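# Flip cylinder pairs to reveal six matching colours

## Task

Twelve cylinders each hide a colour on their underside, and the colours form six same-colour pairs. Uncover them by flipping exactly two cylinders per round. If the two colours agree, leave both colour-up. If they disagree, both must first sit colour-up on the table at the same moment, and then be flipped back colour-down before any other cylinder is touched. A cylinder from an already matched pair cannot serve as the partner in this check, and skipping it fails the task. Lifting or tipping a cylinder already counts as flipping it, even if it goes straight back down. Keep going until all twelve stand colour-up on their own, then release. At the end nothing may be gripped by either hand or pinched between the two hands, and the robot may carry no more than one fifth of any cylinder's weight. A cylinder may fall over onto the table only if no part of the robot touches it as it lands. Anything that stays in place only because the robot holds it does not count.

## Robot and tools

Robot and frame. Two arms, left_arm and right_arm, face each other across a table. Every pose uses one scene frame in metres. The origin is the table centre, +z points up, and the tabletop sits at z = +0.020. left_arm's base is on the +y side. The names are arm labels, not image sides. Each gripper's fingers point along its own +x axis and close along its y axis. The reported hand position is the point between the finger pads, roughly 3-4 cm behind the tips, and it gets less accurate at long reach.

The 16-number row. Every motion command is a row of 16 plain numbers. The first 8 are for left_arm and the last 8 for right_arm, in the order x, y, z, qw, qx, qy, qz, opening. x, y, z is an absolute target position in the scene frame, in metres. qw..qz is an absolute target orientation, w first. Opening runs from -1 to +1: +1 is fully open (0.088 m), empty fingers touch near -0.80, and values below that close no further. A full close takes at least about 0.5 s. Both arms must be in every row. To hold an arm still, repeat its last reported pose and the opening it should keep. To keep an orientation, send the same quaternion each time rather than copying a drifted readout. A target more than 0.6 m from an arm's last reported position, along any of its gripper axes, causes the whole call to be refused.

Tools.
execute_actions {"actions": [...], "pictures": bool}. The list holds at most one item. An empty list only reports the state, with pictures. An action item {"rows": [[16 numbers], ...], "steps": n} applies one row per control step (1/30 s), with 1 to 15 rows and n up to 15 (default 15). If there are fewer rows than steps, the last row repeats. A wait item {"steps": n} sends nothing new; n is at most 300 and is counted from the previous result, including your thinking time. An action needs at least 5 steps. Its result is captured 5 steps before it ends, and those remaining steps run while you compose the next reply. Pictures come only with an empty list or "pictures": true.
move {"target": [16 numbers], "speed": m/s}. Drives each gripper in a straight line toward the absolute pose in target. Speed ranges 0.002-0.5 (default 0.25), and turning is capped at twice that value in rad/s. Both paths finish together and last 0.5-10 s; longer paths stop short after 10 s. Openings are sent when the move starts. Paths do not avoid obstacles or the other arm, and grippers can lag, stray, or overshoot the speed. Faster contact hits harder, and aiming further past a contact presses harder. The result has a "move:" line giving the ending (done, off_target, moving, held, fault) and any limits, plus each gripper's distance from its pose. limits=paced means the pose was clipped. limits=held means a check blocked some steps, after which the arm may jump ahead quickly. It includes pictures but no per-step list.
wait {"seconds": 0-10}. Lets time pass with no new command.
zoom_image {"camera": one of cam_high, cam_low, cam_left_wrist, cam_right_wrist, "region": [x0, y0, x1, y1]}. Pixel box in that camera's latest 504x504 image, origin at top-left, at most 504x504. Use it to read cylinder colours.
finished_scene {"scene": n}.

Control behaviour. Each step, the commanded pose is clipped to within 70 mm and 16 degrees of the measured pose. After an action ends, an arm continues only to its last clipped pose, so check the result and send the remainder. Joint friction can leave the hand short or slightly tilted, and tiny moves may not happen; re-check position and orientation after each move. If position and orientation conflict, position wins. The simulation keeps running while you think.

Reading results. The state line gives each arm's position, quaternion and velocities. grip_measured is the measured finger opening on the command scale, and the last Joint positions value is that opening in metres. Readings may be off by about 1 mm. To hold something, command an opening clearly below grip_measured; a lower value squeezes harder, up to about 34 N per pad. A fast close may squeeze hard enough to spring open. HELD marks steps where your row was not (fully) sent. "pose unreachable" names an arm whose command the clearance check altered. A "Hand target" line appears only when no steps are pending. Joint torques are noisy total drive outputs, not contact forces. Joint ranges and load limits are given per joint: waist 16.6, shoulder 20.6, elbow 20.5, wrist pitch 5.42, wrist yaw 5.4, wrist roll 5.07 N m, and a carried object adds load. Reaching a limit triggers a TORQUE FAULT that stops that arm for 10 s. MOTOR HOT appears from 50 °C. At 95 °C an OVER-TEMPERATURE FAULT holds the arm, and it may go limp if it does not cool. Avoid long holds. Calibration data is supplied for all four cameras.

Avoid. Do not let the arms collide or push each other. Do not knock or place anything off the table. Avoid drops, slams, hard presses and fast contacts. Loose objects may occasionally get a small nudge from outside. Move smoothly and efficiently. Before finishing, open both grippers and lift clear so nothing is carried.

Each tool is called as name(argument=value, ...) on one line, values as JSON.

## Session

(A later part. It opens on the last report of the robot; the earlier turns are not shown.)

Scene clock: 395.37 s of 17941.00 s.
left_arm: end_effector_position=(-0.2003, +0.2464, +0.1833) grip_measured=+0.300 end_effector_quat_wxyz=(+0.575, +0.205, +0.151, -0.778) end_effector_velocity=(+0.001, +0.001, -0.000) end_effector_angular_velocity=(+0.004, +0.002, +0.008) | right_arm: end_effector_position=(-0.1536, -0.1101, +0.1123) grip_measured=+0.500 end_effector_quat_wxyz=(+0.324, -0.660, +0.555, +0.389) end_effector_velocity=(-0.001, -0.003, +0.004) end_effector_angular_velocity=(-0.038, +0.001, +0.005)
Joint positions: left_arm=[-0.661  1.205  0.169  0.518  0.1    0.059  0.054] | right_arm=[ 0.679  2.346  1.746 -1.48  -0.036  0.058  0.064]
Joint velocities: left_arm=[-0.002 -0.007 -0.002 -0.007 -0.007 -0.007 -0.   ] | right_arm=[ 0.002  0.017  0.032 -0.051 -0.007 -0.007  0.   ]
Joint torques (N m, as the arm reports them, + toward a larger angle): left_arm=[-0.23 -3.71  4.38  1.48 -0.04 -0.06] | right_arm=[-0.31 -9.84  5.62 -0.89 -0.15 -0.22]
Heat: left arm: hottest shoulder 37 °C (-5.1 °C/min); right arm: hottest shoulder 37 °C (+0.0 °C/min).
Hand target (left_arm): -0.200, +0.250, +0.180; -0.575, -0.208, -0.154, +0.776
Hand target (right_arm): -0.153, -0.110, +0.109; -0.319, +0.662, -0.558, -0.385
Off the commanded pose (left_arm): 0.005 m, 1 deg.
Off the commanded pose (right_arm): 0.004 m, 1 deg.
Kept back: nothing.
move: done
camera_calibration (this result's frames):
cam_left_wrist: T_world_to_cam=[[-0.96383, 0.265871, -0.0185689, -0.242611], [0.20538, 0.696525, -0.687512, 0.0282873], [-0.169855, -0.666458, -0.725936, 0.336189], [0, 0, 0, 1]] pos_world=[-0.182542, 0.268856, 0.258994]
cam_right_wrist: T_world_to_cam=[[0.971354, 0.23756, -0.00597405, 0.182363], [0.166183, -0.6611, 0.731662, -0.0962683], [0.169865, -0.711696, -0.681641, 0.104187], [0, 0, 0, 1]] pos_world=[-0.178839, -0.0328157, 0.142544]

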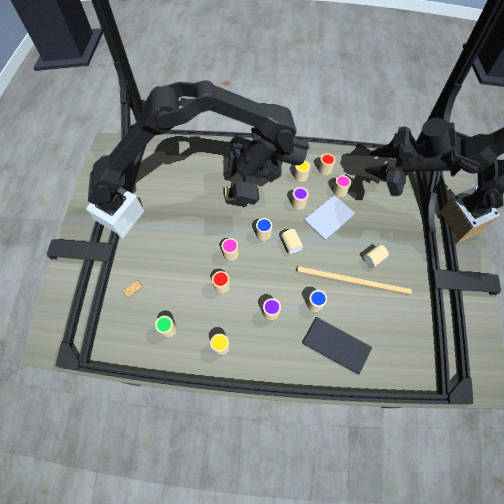

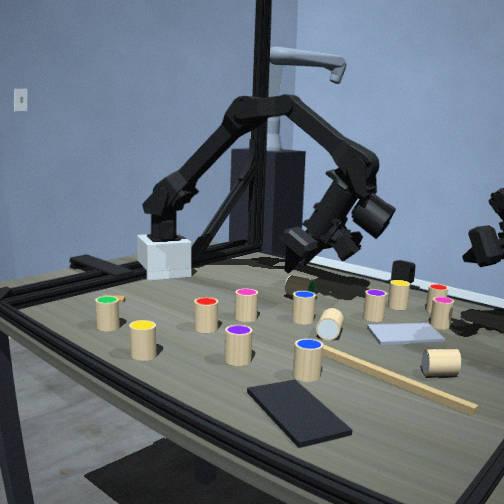

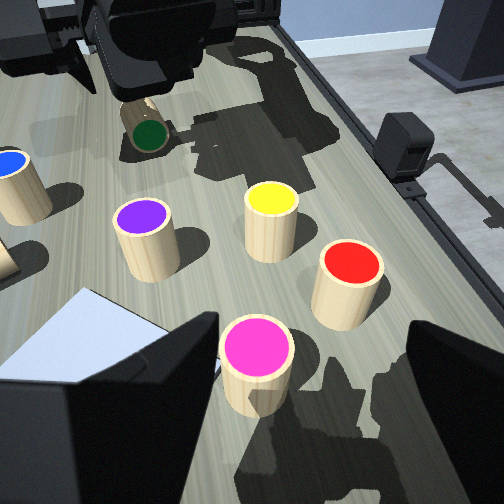

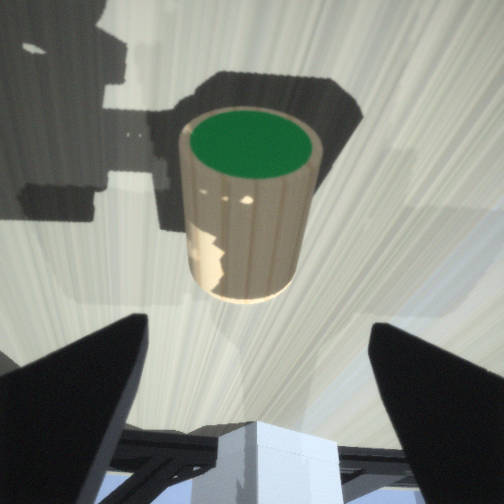

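move(target=[-0.2,0.25,0.18,0.575,0.208,0.154,-0.777,0.3,-0.159,-0.112,0.10,0.321,-0.663,0.557,0.383,0.5], speed=0.1)

move(target=[-0.2,0.25,0.18,0.575,0.208,0.154,-0.777,0.3,-0.159,-0.112,0.052,0.321,-0.663,0.557,0.383,0.5], speed=0.09)

move(target=[-0.2,0.25,0.18,0.575,0.208,0.154,-0.777,0.3,-0.159,-0.112,0.052,0.321,-0.663,0.557,0.383,-0.3])

move(target=[-0.2,0.25,0.18,0.575,0.208,0.154,-0.777,0.3,-0.152,-0.12,0.12,0.51,-0.466,0.391,0.608,-0.3], speed=0.35)

move(target=[-0.2,0.25,0.18,0.575,0.208,0.154,-0.777,0.3,-0.15,-0.12,0.075,0.621,-0.198,0.166,0.74,-0.3], speed=0.35)

Scene clock: 397.33 s of 17941.00 s.
left_arm: end_effector_position=(-0.2004, +0.2466, +0.1832) grip_measured=+0.300 end_effector_quat_wxyz=(+0.575, +0.205, +0.150, -0.778) end_effector_velocity=(+0.001, +0.001, -0.001) end_effector_angular_velocity=(-0.001, +0.003, +0.008) | right_arm: end_effector_position=(-0.1584, -0.1086, +0.1064) grip_measured=+0.500 end_effector_quat_wxyz=(+0.325, -0.660, +0.553, +0.391) end_effector_velocity=(-0.002, -0.003, -0.000) end_effector_angular_velocity=(-0.018, +0.026, +0.006)
Joint positions: left_arm=[-0.662  1.204  0.169  0.518  0.1    0.059  0.054] | right_arm=[ 0.69   2.359  1.747 -1.461 -0.04   0.066  0.064]
Joint velocities: left_arm=[-0.002 -0.002 -0.007  0.007 -0.007 -0.007 -0.   ] | right_arm=[-0.002  0.002 -0.002 -0.007 -0.022 -0.022 -0.   ]
Joint torques (N m, as the arm reports them, + toward a larger angle): left_arm=[-0.17 -3.88  4.27  1.52  0.   -0.11] | right_arm=[  0.27 -10.05   3.47  -0.5   -0.16   0.19]
Heat: left arm: hottest shoulder 37 °C (-6.1 °C/min); right arm: hottest shoulder 38 °C (+1.0 °C/min).
Hand target (left_arm): -0.200, +0.250, +0.180; -0.574, -0.208, -0.154, +0.777
Hand target (right_arm): -0.159, -0.112, +0.100; -0.321, +0.663, -0.557, -0.383
Off the commanded pose (left_arm): 0.005 m, 1 deg.
Off the commanded pose (right_arm): 0.007 m, 1 deg.
Kept back: nothing.
move: done
camera_calibration (this result's frames):
cam_left_wrist: T_world_to_cam=[[-0.963728, 0.266238, -0.0185689, -0.242802], [0.205646, 0.696446, -0.687512, 0.0282714], [-0.17011, -0.666393, -0.725936, 0.336159], [0, 0, 0, 1]] pos_world=[-0.182625, 0.268968, 0.258958]
cam_right_wrist: T_world_to_cam=[[0.970644, 0.240471, -0.00481225, 0.186733], [0.168403, -0.665191, 0.727434, -0.0898898], [0.171725, -0.70689, -0.68616, 0.103303], [0, 0, 0, 1]] pos_world=[-0.183854, -0.0316743, 0.13717]

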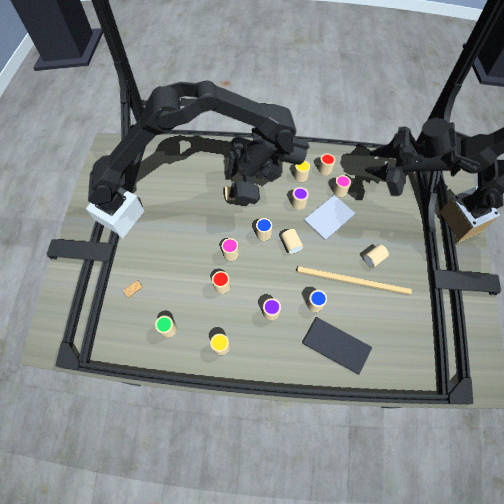

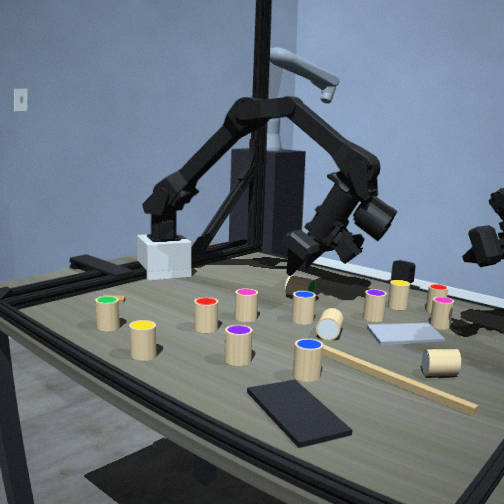

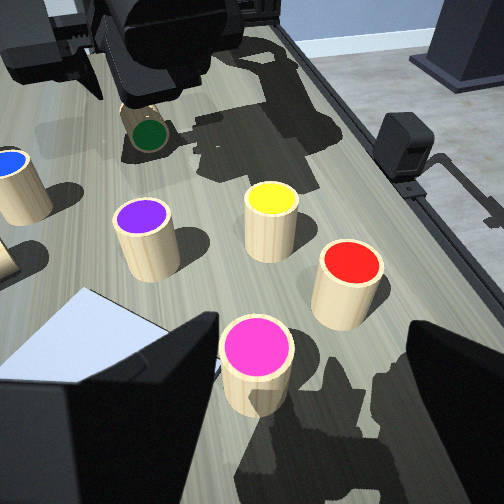

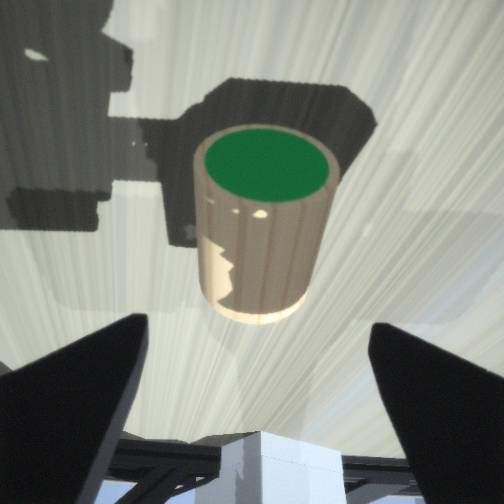

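Scene clock: 398.33 s of 17941.00 s.
left_arm: end_effector_position=(-0.2004, +0.2466, +0.1832) grip_measured=+0.300 end_effector_quat_wxyz=(+0.575, +0.205, +0.150, -0.778) end_effector_velocity=(+0.003, +0.002, -0.003) end_effector_angular_velocity=(+0.017, -0.008, +0.020) | right_arm: end_effector_position=(-0.1584, -0.1087, +0.0583) grip_measured=+0.500 end_effector_quat_wxyz=(+0.325, -0.660, +0.553, +0.390) end_effector_velocity=(+0.000, -0.002, +0.001) end_effector_angular_velocity=(-0.008, +0.001, -0.012)
Joint positions: left_arm=[-0.662  1.204  0.169  0.518  0.1    0.059  0.054] | right_arm=[ 0.69   2.445  1.695 -1.325 -0.04   0.066  0.064]
Joint velocities: left_arm=[-0.002 -0.007 -0.002 -0.022 -0.022 -0.007 -0.   ] | right_arm=[-0.002 -0.002 -0.002 -0.007 -0.007  0.007 -0.   ]
Joint torques (N m, as the arm reports them, + toward a larger angle): left_arm=[-0.26 -3.62  4.38  1.51 -0.14 -0.07] | right_arm=[  0.27 -10.14   3.31  -0.51  -0.15   0.17]
Heat: left arm: hottest shoulder 37 °C (-6.1 °C/min); right arm: hottest shoulder 38 °C (+1.0 °C/min).
Hand target (left_arm): -0.200, +0.250, +0.180; -0.575, -0.208, -0.154, +0.776
Hand target (right_arm): -0.159, -0.113, +0.052; -0.321, +0.663, -0.557, -0.383
Off the commanded pose (left_arm): 0.005 m, 1 deg.
Off the commanded pose (right_arm): 0.007 m, 1 deg.
Kept back: nothing.
move: done
camera_calibration (this result's frames):
cam_left_wrist: T_world_to_cam=[[-0.963728, 0.266238, -0.0185689, -0.242802], [0.205646, 0.696446, -0.687512, 0.0282714], [-0.17011, -0.666393, -0.725936, 0.336159], [0, 0, 0, 1]] pos_world=[-0.182625, 0.268968, 0.258958]
cam_right_wrist: T_world_to_cam=[[0.970647, 0.24046, -0.00478643, 0.186499], [0.167984, -0.663578, 0.729003, -0.0549497], [0.17212, -0.708409, -0.684494, 0.0700868], [0, 0, 0, 1]] pos_world=[-0.183858, -0.0316589, 0.0889251]

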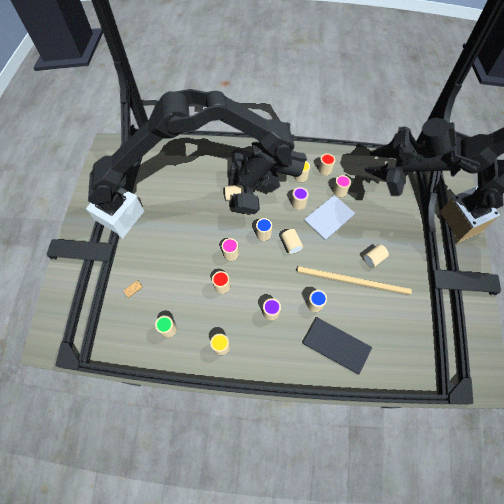

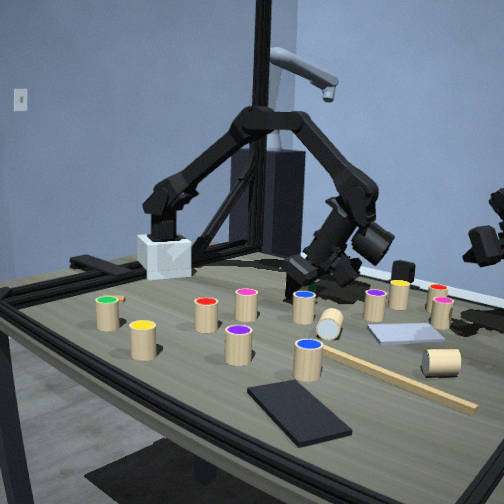

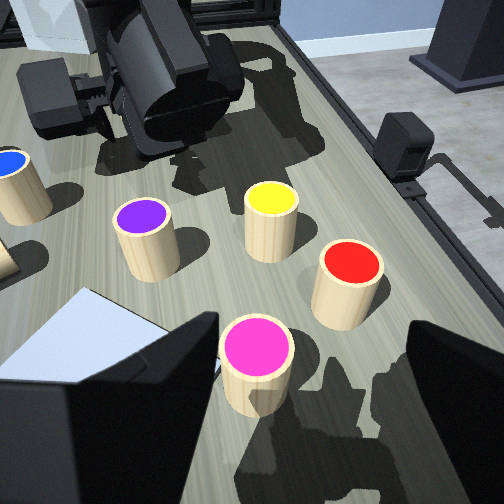

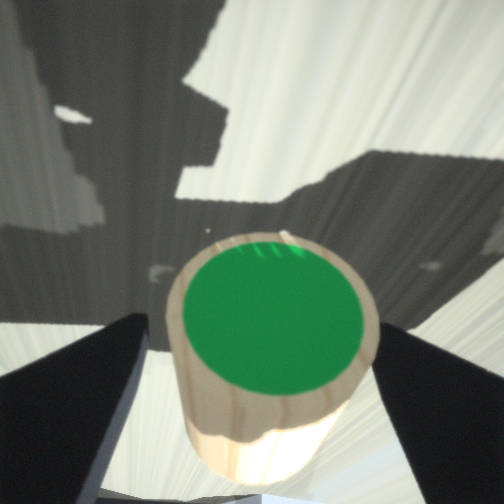

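Scene clock: 399.03 s of 17941.00 s.
left_arm: end_effector_position=(-0.2004, +0.2466, +0.1832) grip_measured=+0.300 end_effector_quat_wxyz=(+0.575, +0.205, +0.150, -0.778) end_effector_velocity=(+0.004, +0.002, -0.004) end_effector_angular_velocity=(+0.012, -0.007, +0.025) | right_arm: end_effector_position=(-0.1585, -0.1089, +0.0583) grip_measured=+0.022 end_effector_quat_wxyz=(+0.324, -0.660, +0.554, +0.390) end_effector_velocity=(+0.000, -0.002, +0.001) end_effector_angular_velocity=(-0.009, +0.008, +0.000)
Joint positions: left_arm=[-0.662  1.204  0.169  0.518  0.1    0.059  0.054] | right_arm=[ 0.69   2.445  1.695 -1.326 -0.041  0.066  0.04 ]
Joint velocities: left_arm=[ 0.002 -0.002 -0.007 -0.007 -0.022 -0.007 -0.   ] | right_arm=[-0.002 -0.002 -0.002 -0.007 -0.007 -0.007 -0.001]
Joint torques (N m, as the arm reports them, + toward a larger angle): left_arm=[-0.27 -3.72  4.28  1.51 -0.08 -0.09] | right_arm=[ 0.27 -9.94  3.72 -0.48 -0.12  0.17]
Heat: left arm: hottest shoulder 36 °C (-7.1 °C/min); right arm: hottest shoulder 38 °C (+1.0 °C/min).
Hand target (left_arm): -0.200, +0.250, +0.180; -0.575, -0.208, -0.154, +0.776
Hand target (right_arm): -0.159, -0.112, +0.052; -0.321, +0.663, -0.557, -0.383
Off the commanded pose (left_arm): 0.005 m, 1 deg.
Off the commanded pose (right_arm): 0.007 m, 1 deg.
Kept back: nothing.
move: done
camera_calibration (this result's frames):
cam_left_wrist: T_world_to_cam=[[-0.963728, 0.266238, -0.0185689, -0.242802], [0.205646, 0.696446, -0.687512, 0.0282714], [-0.17011, -0.666393, -0.725936, 0.336159], [0, 0, 0, 1]] pos_world=[-0.182625, 0.268968, 0.258958]
cam_right_wrist: T_world_to_cam=[[0.970776, 0.239917, -0.0057792, 0.186689], [0.168184, -0.662949, 0.729529, -0.0549117], [0.171195, -0.709181, -0.683925, 0.069679], [0, 0, 0, 1]] pos_world=[-0.183926, -0.0317785, 0.0887939]

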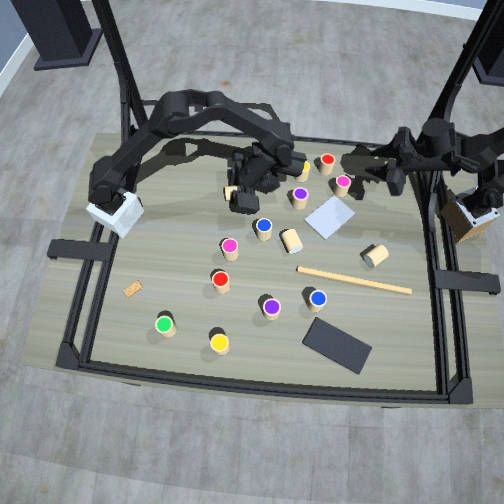

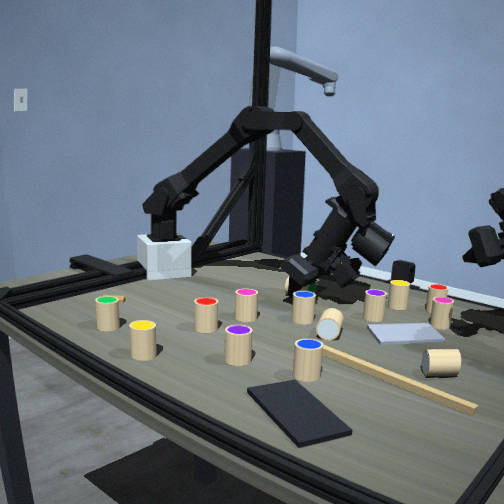

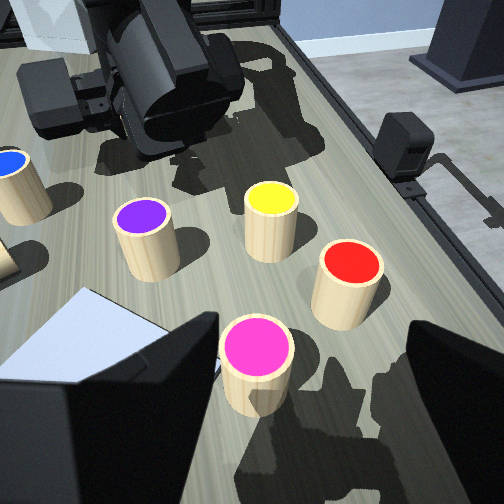

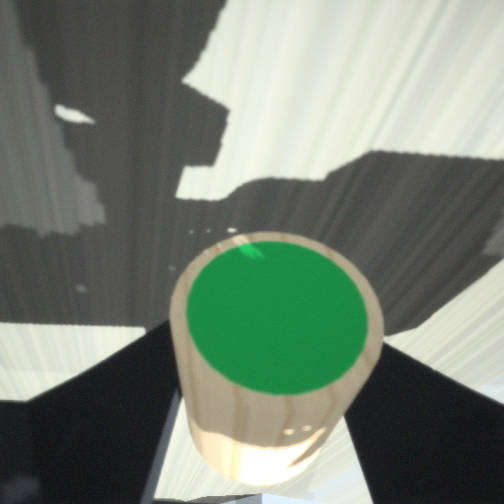

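Scene clock: 400.70 s of 17941.00 s.
left_arm: end_effector_position=(-0.2004, +0.2466, +0.1832) grip_measured=+0.300 end_effector_quat_wxyz=(+0.575, +0.205, +0.150, -0.778) end_effector_velocity=(+0.002, +0.001, -0.002) end_effector_angular_velocity=(+0.008, +0.001, +0.012) | right_arm: end_effector_position=(-0.1519, -0.1184, +0.1179) grip_measured=+0.022 end_effector_quat_wxyz=(+0.509, -0.470, +0.391, +0.606) end_effector_velocity=(-0.002, -0.001, +0.004) end_effector_angular_velocity=(+0.012, +0.020, +0.024)
Joint positions: left_arm=[-0.662  1.204  0.169  0.518  0.1    0.059  0.054] | right_arm=[ 0.711  1.717  0.912 -0.513  0.03   0.093  0.04 ]
Joint velocities: left_arm=[ 0.002 -0.002 -0.002 -0.007 -0.007 -0.007 -0.   ] | right_arm=[-0.002 -0.022 -0.012  0.007 -0.022 -0.022 -0.   ]
Joint torques (N m, as the arm reports them, + toward a larger angle): left_arm=[-0.24 -3.85  4.27  1.49 -0.05 -0.07] | right_arm=[ 0.27 -9.48  4.38  0.69  0.05  0.19]
Heat: left arm: hottest shoulder 36 °C (-7.0 °C/min); right arm: hottest shoulder 38 °C (+1.0 °C/min).
Hand target (left_arm): -0.200, +0.250, +0.180; -0.575, -0.208, -0.154, +0.776
Hand target (right_arm): -0.152, -0.120, +0.119; +0.512, -0.467, +0.389, +0.607
Off the commanded pose (left_arm): 0.005 m, 1 deg.
Off the commanded pose (right_arm): 0.003 m, 1 deg.
Kept back: nothing.
move: done
camera_calibration (this result's frames):
cam_left_wrist: T_world_to_cam=[[-0.963728, 0.266238, -0.0185689, -0.242802], [0.205646, 0.696446, -0.687512, 0.0282714], [-0.17011, -0.666393, -0.725936, 0.336159], [0, 0, 0, 1]] pos_world=[-0.182625, 0.268968, 0.258958]
cam_right_wrist: T_world_to_cam=[[0.973438, 0.223694, 0.0487808, 0.174989], [0.22084, -0.973602, 0.0576983, -0.0554506], [0.0603998, -0.0453929, -0.997142, 0.201301], [0, 0, 0, 1]] pos_world=[-0.170254, -0.0839931, 0.195389]

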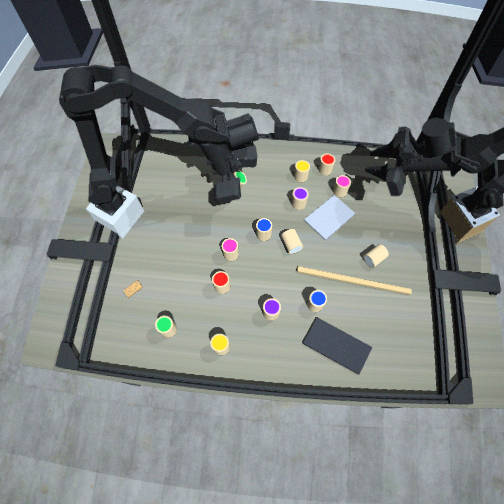

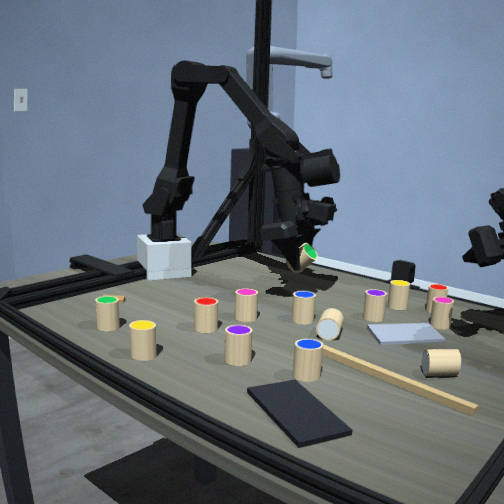

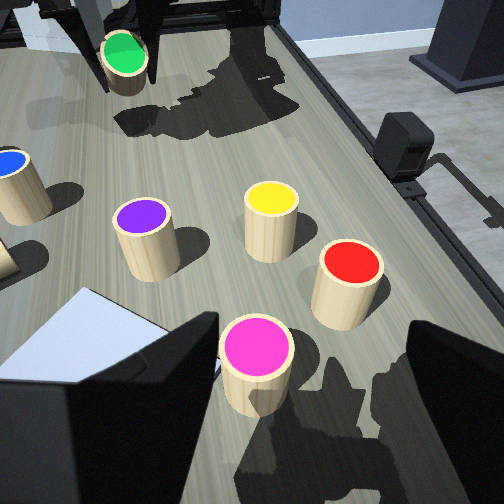

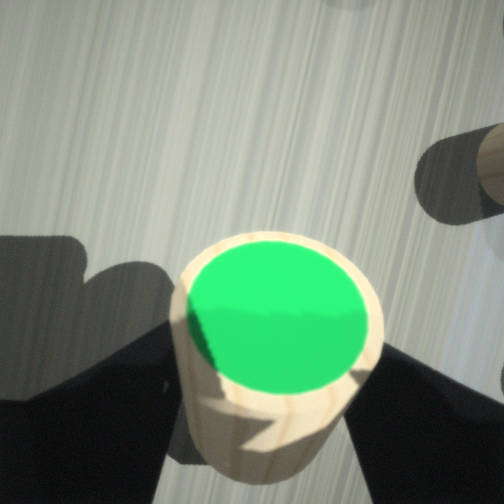

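Scene clock: 402.53 s of 17941.00 s.
left_arm: end_effector_position=(-0.2004, +0.2467, +0.1831) grip_measured=+0.300 end_effector_quat_wxyz=(+0.575, +0.205, +0.151, -0.778) end_effector_velocity=(-0.001, +0.000, +0.000) end_effector_angular_velocity=(+0.004, +0.002, +0.003) | right_arm: end_effector_position=(-0.1499, -0.1183, +0.0784) grip_measured=+0.021 end_effector_quat_wxyz=(+0.624, -0.194, +0.166, +0.738) end_effector_velocity=(+0.001, +0.000, -0.002) end_effector_angular_velocity=(+0.009, -0.013, +0.010)
Joint positions: left_arm=[-0.662  1.204  0.168  0.518  0.1    0.059  0.054] | right_arm=[0.749 2.038 0.22  1.297 0.126 0.075 0.04 ]
Joint velocities: left_arm=[-0.007 -0.002  0.002 -0.007 -0.007 -0.007 -0.   ] | right_arm=[-0.007  0.027 -0.002  0.037 -0.007 -0.022 -0.   ]
Joint torques (N m, as the arm reports them, + toward a larger angle): left_arm=[-0.32 -3.82  4.32  1.52 -0.06 -0.07] | right_arm=[ 0.28 -5.46  0.89  1.56  0.08 -0.22]
Heat: left arm: hottest shoulder 36 °C (-7.1 °C/min); right arm: hottest shoulder 38 °C (+0.0 °C/min).
Hand target (left_arm): -0.200, +0.250, +0.180; -0.575, -0.208, -0.154, +0.776
Hand target (right_arm): -0.150, -0.120, +0.076; +0.623, -0.199, +0.165, +0.738
Off the commanded pose (left_arm): 0.005 m, 0 deg.
Off the commanded pose (right_arm): 0.004 m, 1 deg.
Kept back: nothing.
move: done
camera_calibration (this result's frames):
cam_left_wrist: T_world_to_cam=[[-0.963727, 0.266245, -0.0185357, -0.242821], [0.205694, 0.696704, -0.687236, 0.0279918], [-0.170059, -0.666121, -0.726198, 0.336124], [0, 0, 0, 1]] pos_world=[-0.18261, 0.269047, 0.258828]
cam_right_wrist: T_world_to_cam=[[0.983808, 0.167936, 0.0626092, 0.168778], [0.16568, -0.718916, -0.675063, 0.0258311], [-0.0683566, 0.674505, -0.735099, 0.207092], [0, 0, 0, 1]] pos_world=[-0.156169, -0.149458, 0.159104]

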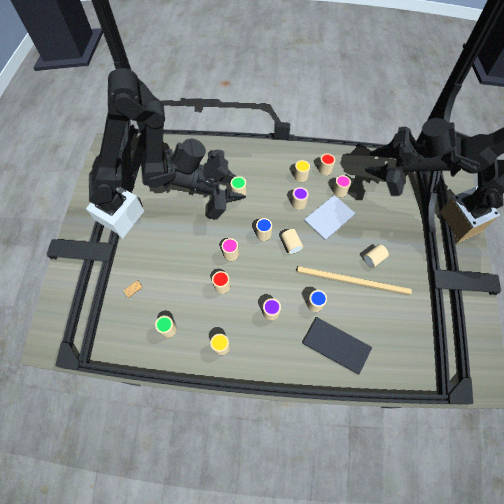

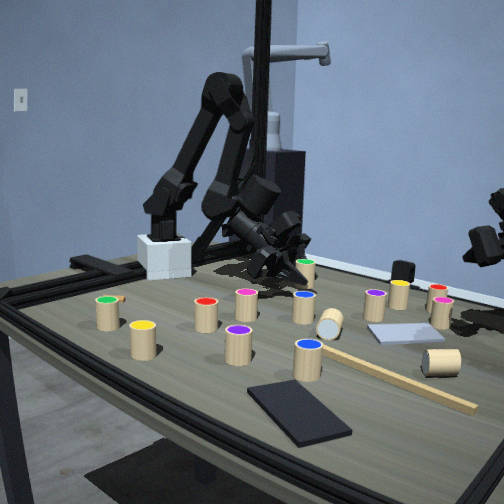

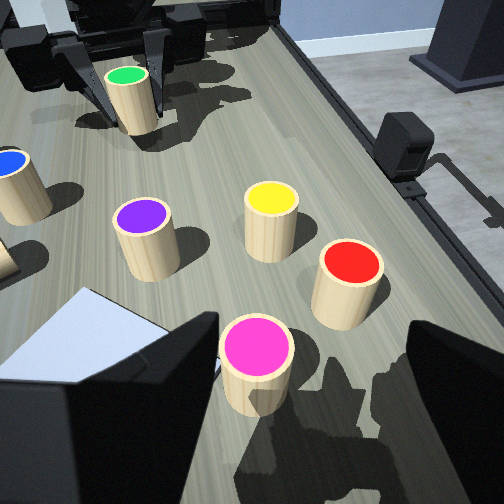

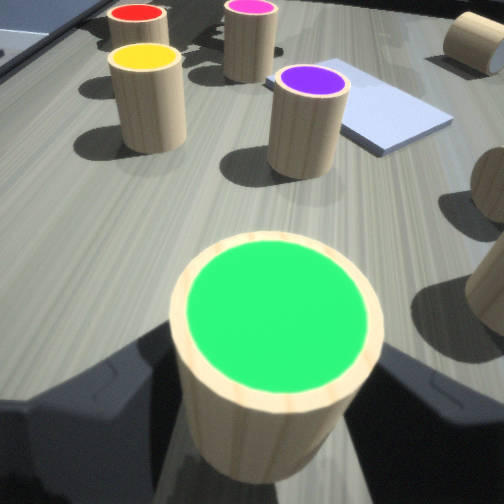

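move(target=[-0.2,0.25,0.18,0.575,0.208,0.154,-0.777,0.3,-0.15,-0.12,0.051,0.621,-0.198,0.166,0.74,-0.3], speed=0.06)

move(target=[-0.2,0.25,0.18,0.575,0.208,0.154,-0.777,0.3,-0.15,-0.12,0.051,0.621,-0.198,0.166,0.74,0.45])

move(target=[-0.2,0.25,0.18,0.575,0.208,0.154,-0.777,0.3,-0.15,-0.125,0.13,0.621,-0.198,0.166,0.74,0.45], speed=0.15)

Scene clock: 403.57 s of 17941.00 s.
left_arm: end_effector_position=(-0.2004, +0.2466, +0.1832) grip_measured=+0.300 end_effector_quat_wxyz=(+0.575, +0.205, +0.151, -0.778) end_effector_velocity=(-0.002, +0.002, -0.002) end_effector_angular_velocity=(+0.010, +0.008, -0.005) | right_arm: end_effector_position=(-0.1498, -0.1208, +0.0530) grip_measured=+0.022 end_effector_quat_wxyz=(+0.622, -0.197, +0.168, +0.739) end_effector_velocity=(-0.001, +0.001, -0.003) end_effector_angular_velocity=(+0.000, +0.011, +0.000)
Joint positions: left_arm=[-0.662  1.204  0.168  0.518  0.1    0.058  0.054] | right_arm=[0.749 2.242 0.236 1.479 0.121 0.074 0.04 ]
Joint velocities: left_arm=[-0.002 -0.002 -0.002 -0.007  0.007 -0.007 -0.   ] | right_arm=[-0.002  0.027  0.007  0.022 -0.007  0.007  0.   ]
Joint torques (N m, as the arm reports them, + toward a larger angle): left_arm=[-0.38 -3.84  4.26  1.54 -0.07 -0.11] | right_arm=[-0.18 -5.8   0.93  1.56 -0.08 -0.21]
Heat: left arm: hottest shoulder 36 °C (-7.1 °C/min); right arm: hottest shoulder 38 °C (+0.0 °C/min).
Hand target (left_arm): -0.200, +0.250, +0.180; -0.575, -0.208, -0.154, +0.776
Hand target (right_arm): -0.150, -0.120, +0.051; +0.621, -0.198, +0.166, +0.740
Off the commanded pose (left_arm): 0.005 m, 1 deg.
Off the commanded pose (right_arm): 0.002 m, 0 deg.
Kept back: nothing.
move: done
camera_calibration (this result's frames):
cam_left_wrist: T_world_to_cam=[[-0.963784, 0.266059, -0.018237, -0.242838], [0.205297, 0.696552, -0.687509, 0.0280823], [-0.170215, -0.666355, -0.725947, 0.336169], [0, 0, 0, 1]] pos_world=[-0.182588, 0.269056, 0.258919]
cam_right_wrist: T_world_to_cam=[[0.982994, 0.172788, 0.0621925, 0.171186], [0.1694, -0.722425, -0.670378, 0.00677151], [-0.070904, 0.669512, -0.739409, 0.189369], [0, 0, 0, 1]] pos_world=[-0.155995, -0.151472, 0.133914]

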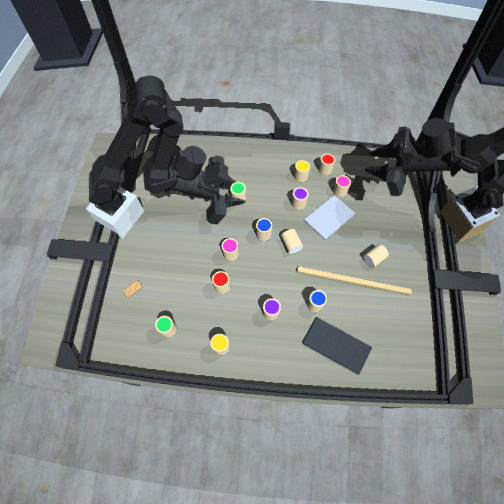

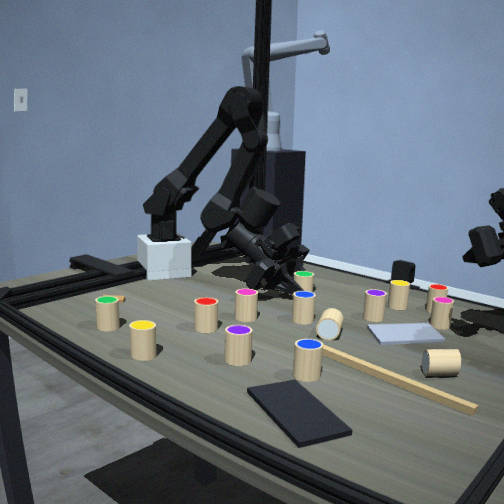

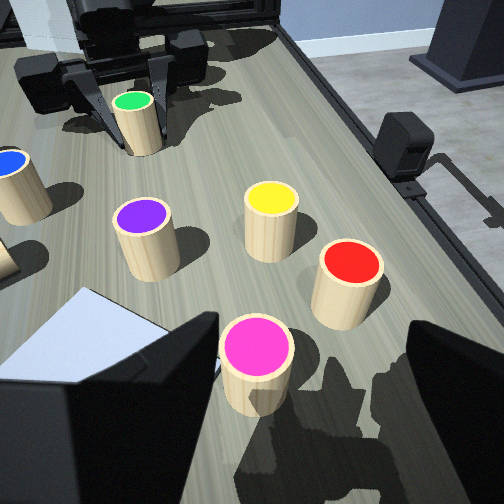

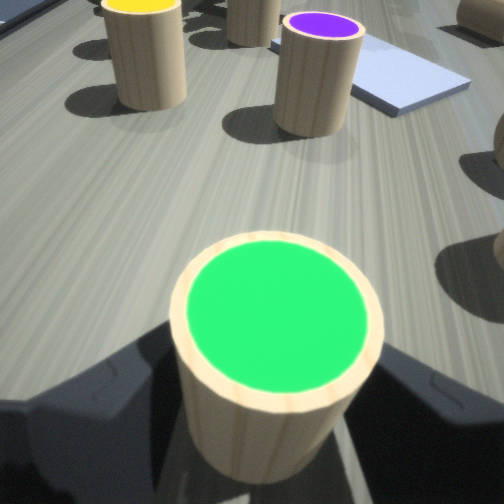

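Scene clock: 404.27 s of 17941.00 s.
left_arm: end_effector_position=(-0.2004, +0.2466, +0.1832) grip_measured=+0.300 end_effector_quat_wxyz=(+0.575, +0.205, +0.151, -0.778) end_effector_velocity=(+0.001, +0.001, -0.002) end_effector_angular_velocity=(+0.012, +0.013, +0.015) | right_arm: end_effector_position=(-0.1501, -0.1201, +0.0532) grip_measured=+0.448 end_effector_quat_wxyz=(+0.622, -0.195, +0.167, +0.740) end_effector_velocity=(+0.001, +0.004, +0.005) end_effector_angular_velocity=(+0.028, -0.001, -0.005)
Joint positions: left_arm=[-0.662  1.204  0.168  0.518  0.1    0.058  0.054] | right_arm=[0.749 2.247 0.238 1.486 0.121 0.074 0.061]
Joint velocities: left_arm=[-0.002 -0.002 -0.002 -0.007 -0.007 -0.022 -0.   ] | right_arm=[-0.002 -0.002  0.002  0.022  0.007 -0.007  0.001]
Joint torques (N m, as the arm reports them, + toward a larger angle): left_arm=[-0.31 -3.71  4.35  1.51 -0.13 -0.07] | right_arm=[-0.18 -5.61  0.86  1.49 -0.09 -0.21]
Heat: left arm: hottest shoulder 36 °C (-6.1 °C/min); right arm: hottest shoulder 38 °C (+0.0 °C/min).
Hand target (left_arm): -0.200, +0.250, +0.180; -0.575, -0.208, -0.154, +0.776
Hand target (right_arm): -0.150, -0.120, +0.051; +0.621, -0.198, +0.166, +0.740
Off the commanded pose (left_arm): 0.005 m, 1 deg.
Off the commanded pose (right_arm): 0.002 m, 0 deg.
Kept back: nothing.
move: done
camera_calibration (this result's frames):
cam_left_wrist: T_world_to_cam=[[-0.963784, 0.266059, -0.018237, -0.242838], [0.205297, 0.696552, -0.687509, 0.0280823], [-0.170215, -0.666355, -0.725947, 0.336169], [0, 0, 0, 1]] pos_world=[-0.182588, 0.269056, 0.258919]
cam_right_wrist: T_world_to_cam=[[0.983027, 0.17287, 0.0614255, 0.171391], [0.168649, -0.719726, -0.673463, 0.0077638], [-0.0722119, 0.672392, -0.736664, 0.188987], [0, 0, 0, 1]] pos_world=[-0.156144, -0.151114, 0.13392]

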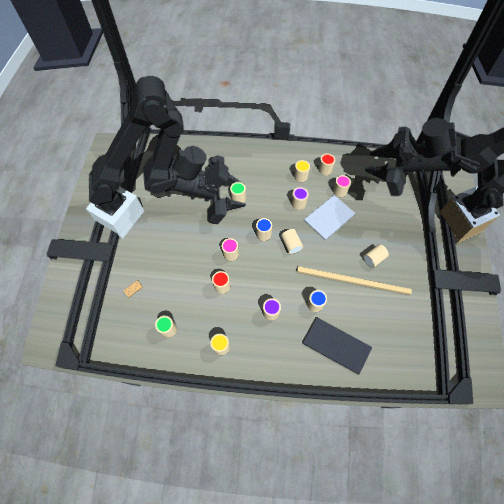

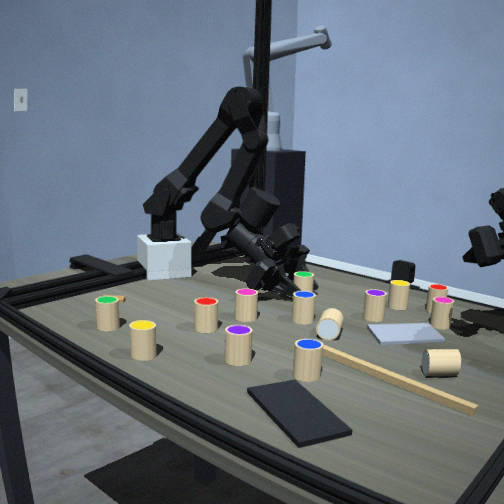

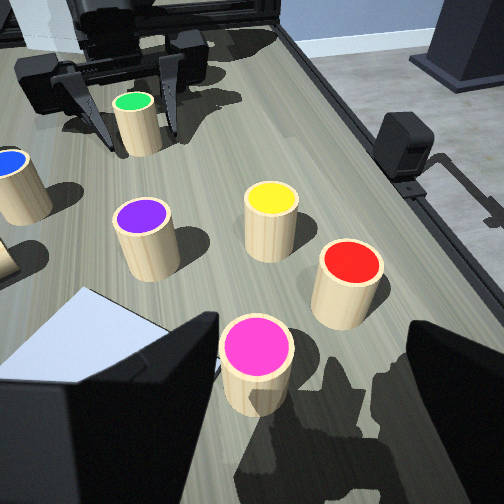

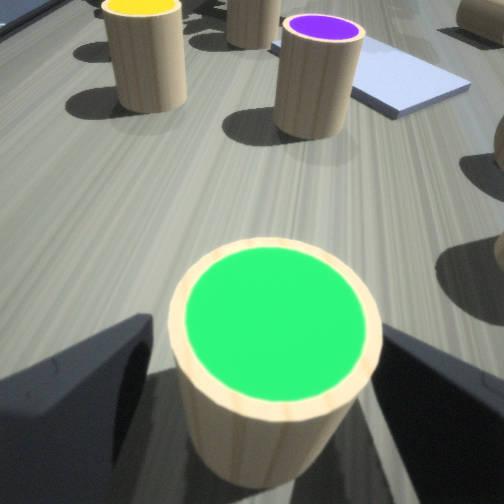

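Scene clock: 405.33 s of 17941.00 s.
left_arm: end_effector_position=(-0.2004, +0.2466, +0.1832) grip_measured=+0.300 end_effector_quat_wxyz=(+0.575, +0.205, +0.151, -0.778) end_effector_velocity=(+0.003, -0.001, -0.001) end_effector_angular_velocity=(+0.007, -0.006, +0.020) | right_arm: end_effector_position=(-0.1488, -0.1269, +0.1251) grip_measured=+0.450 end_effector_quat_wxyz=(+0.621, -0.201, +0.169, +0.739) end_effector_velocity=(+0.003, -0.003, -0.003) end_effector_angular_velocity=(-0.037, -0.023, -0.005)
Joint positions: left_arm=[-0.662  1.204  0.168  0.518  0.1    0.058  0.054] | right_arm=[0.752 1.603 0.207 0.86  0.123 0.074 0.061]
Joint velocities: left_arm=[-0.002  0.002  0.002 -0.007 -0.022 -0.007  0.   ] | right_arm=[-0.002 -0.032  0.007 -0.081  0.007 -0.007 -0.   ]
Joint torques (N m, as the arm reports them, + toward a larger angle): left_arm=[-0.34 -3.58  4.32  1.54 -0.12 -0.05] | right_arm=[ 0.29 -6.38  5.01  1.11  0.08 -0.08]
Heat: left arm: hottest shoulder 36 °C (-6.1 °C/min); right arm: hottest shoulder 38 °C (-1.0 °C/min).
Hand target (left_arm): -0.200, +0.250, +0.180; -0.575, -0.208, -0.154, +0.776
Hand target (right_arm): -0.150, -0.125, +0.129; +0.621, -0.198, +0.166, +0.740
Off the commanded pose (left_arm): 0.005 m, 1 deg.
Off the commanded pose (right_arm): 0.005 m, 1 deg.
Kept back: nothing.
move: done
camera_calibration (this result's frames):
cam_left_wrist: T_world_to_cam=[[-0.963784, 0.266059, -0.018237, -0.242838], [0.205297, 0.696552, -0.687509, 0.0280823], [-0.170215, -0.666355, -0.725947, 0.336169], [0, 0, 0, 1]] pos_world=[-0.182588, 0.269056, 0.258919]
cam_right_wrist: T_world_to_cam=[[0.982345, 0.175591, 0.0645502, 0.166679], [0.17367, -0.727639, -0.663612, 0.0496306], [-0.0695553, 0.663106, -0.745287, 0.246892], [0, 0, 0, 1]] pos_world=[-0.155183, -0.15687, 0.206182]

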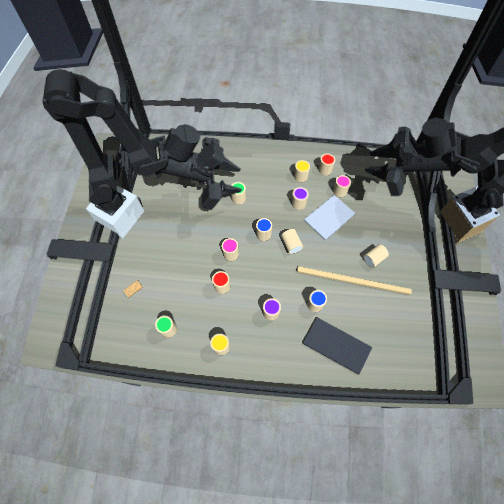

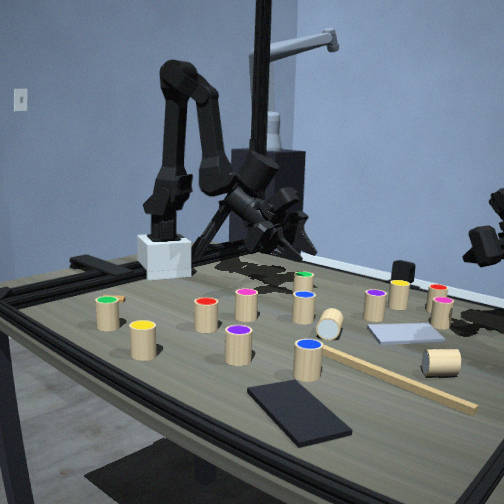

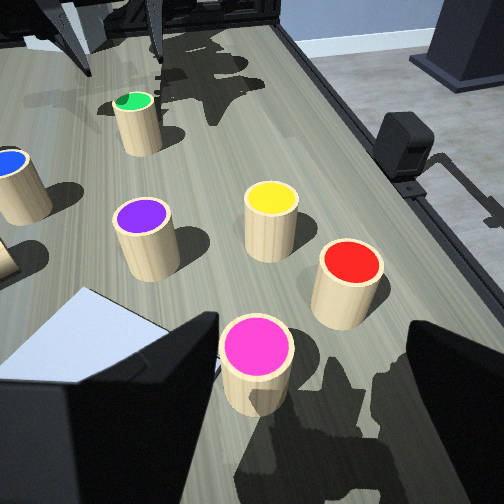

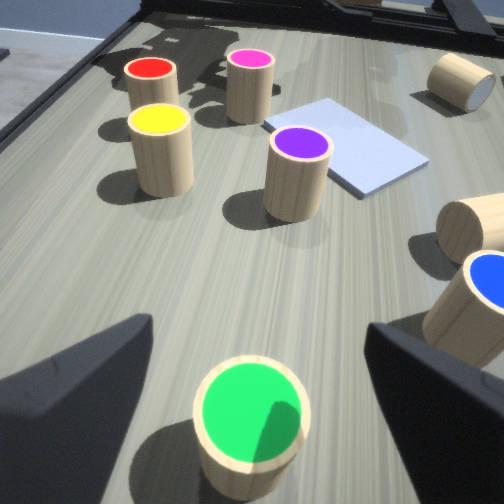

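finished_scene(scene=1)

The scene is finished: the task was done.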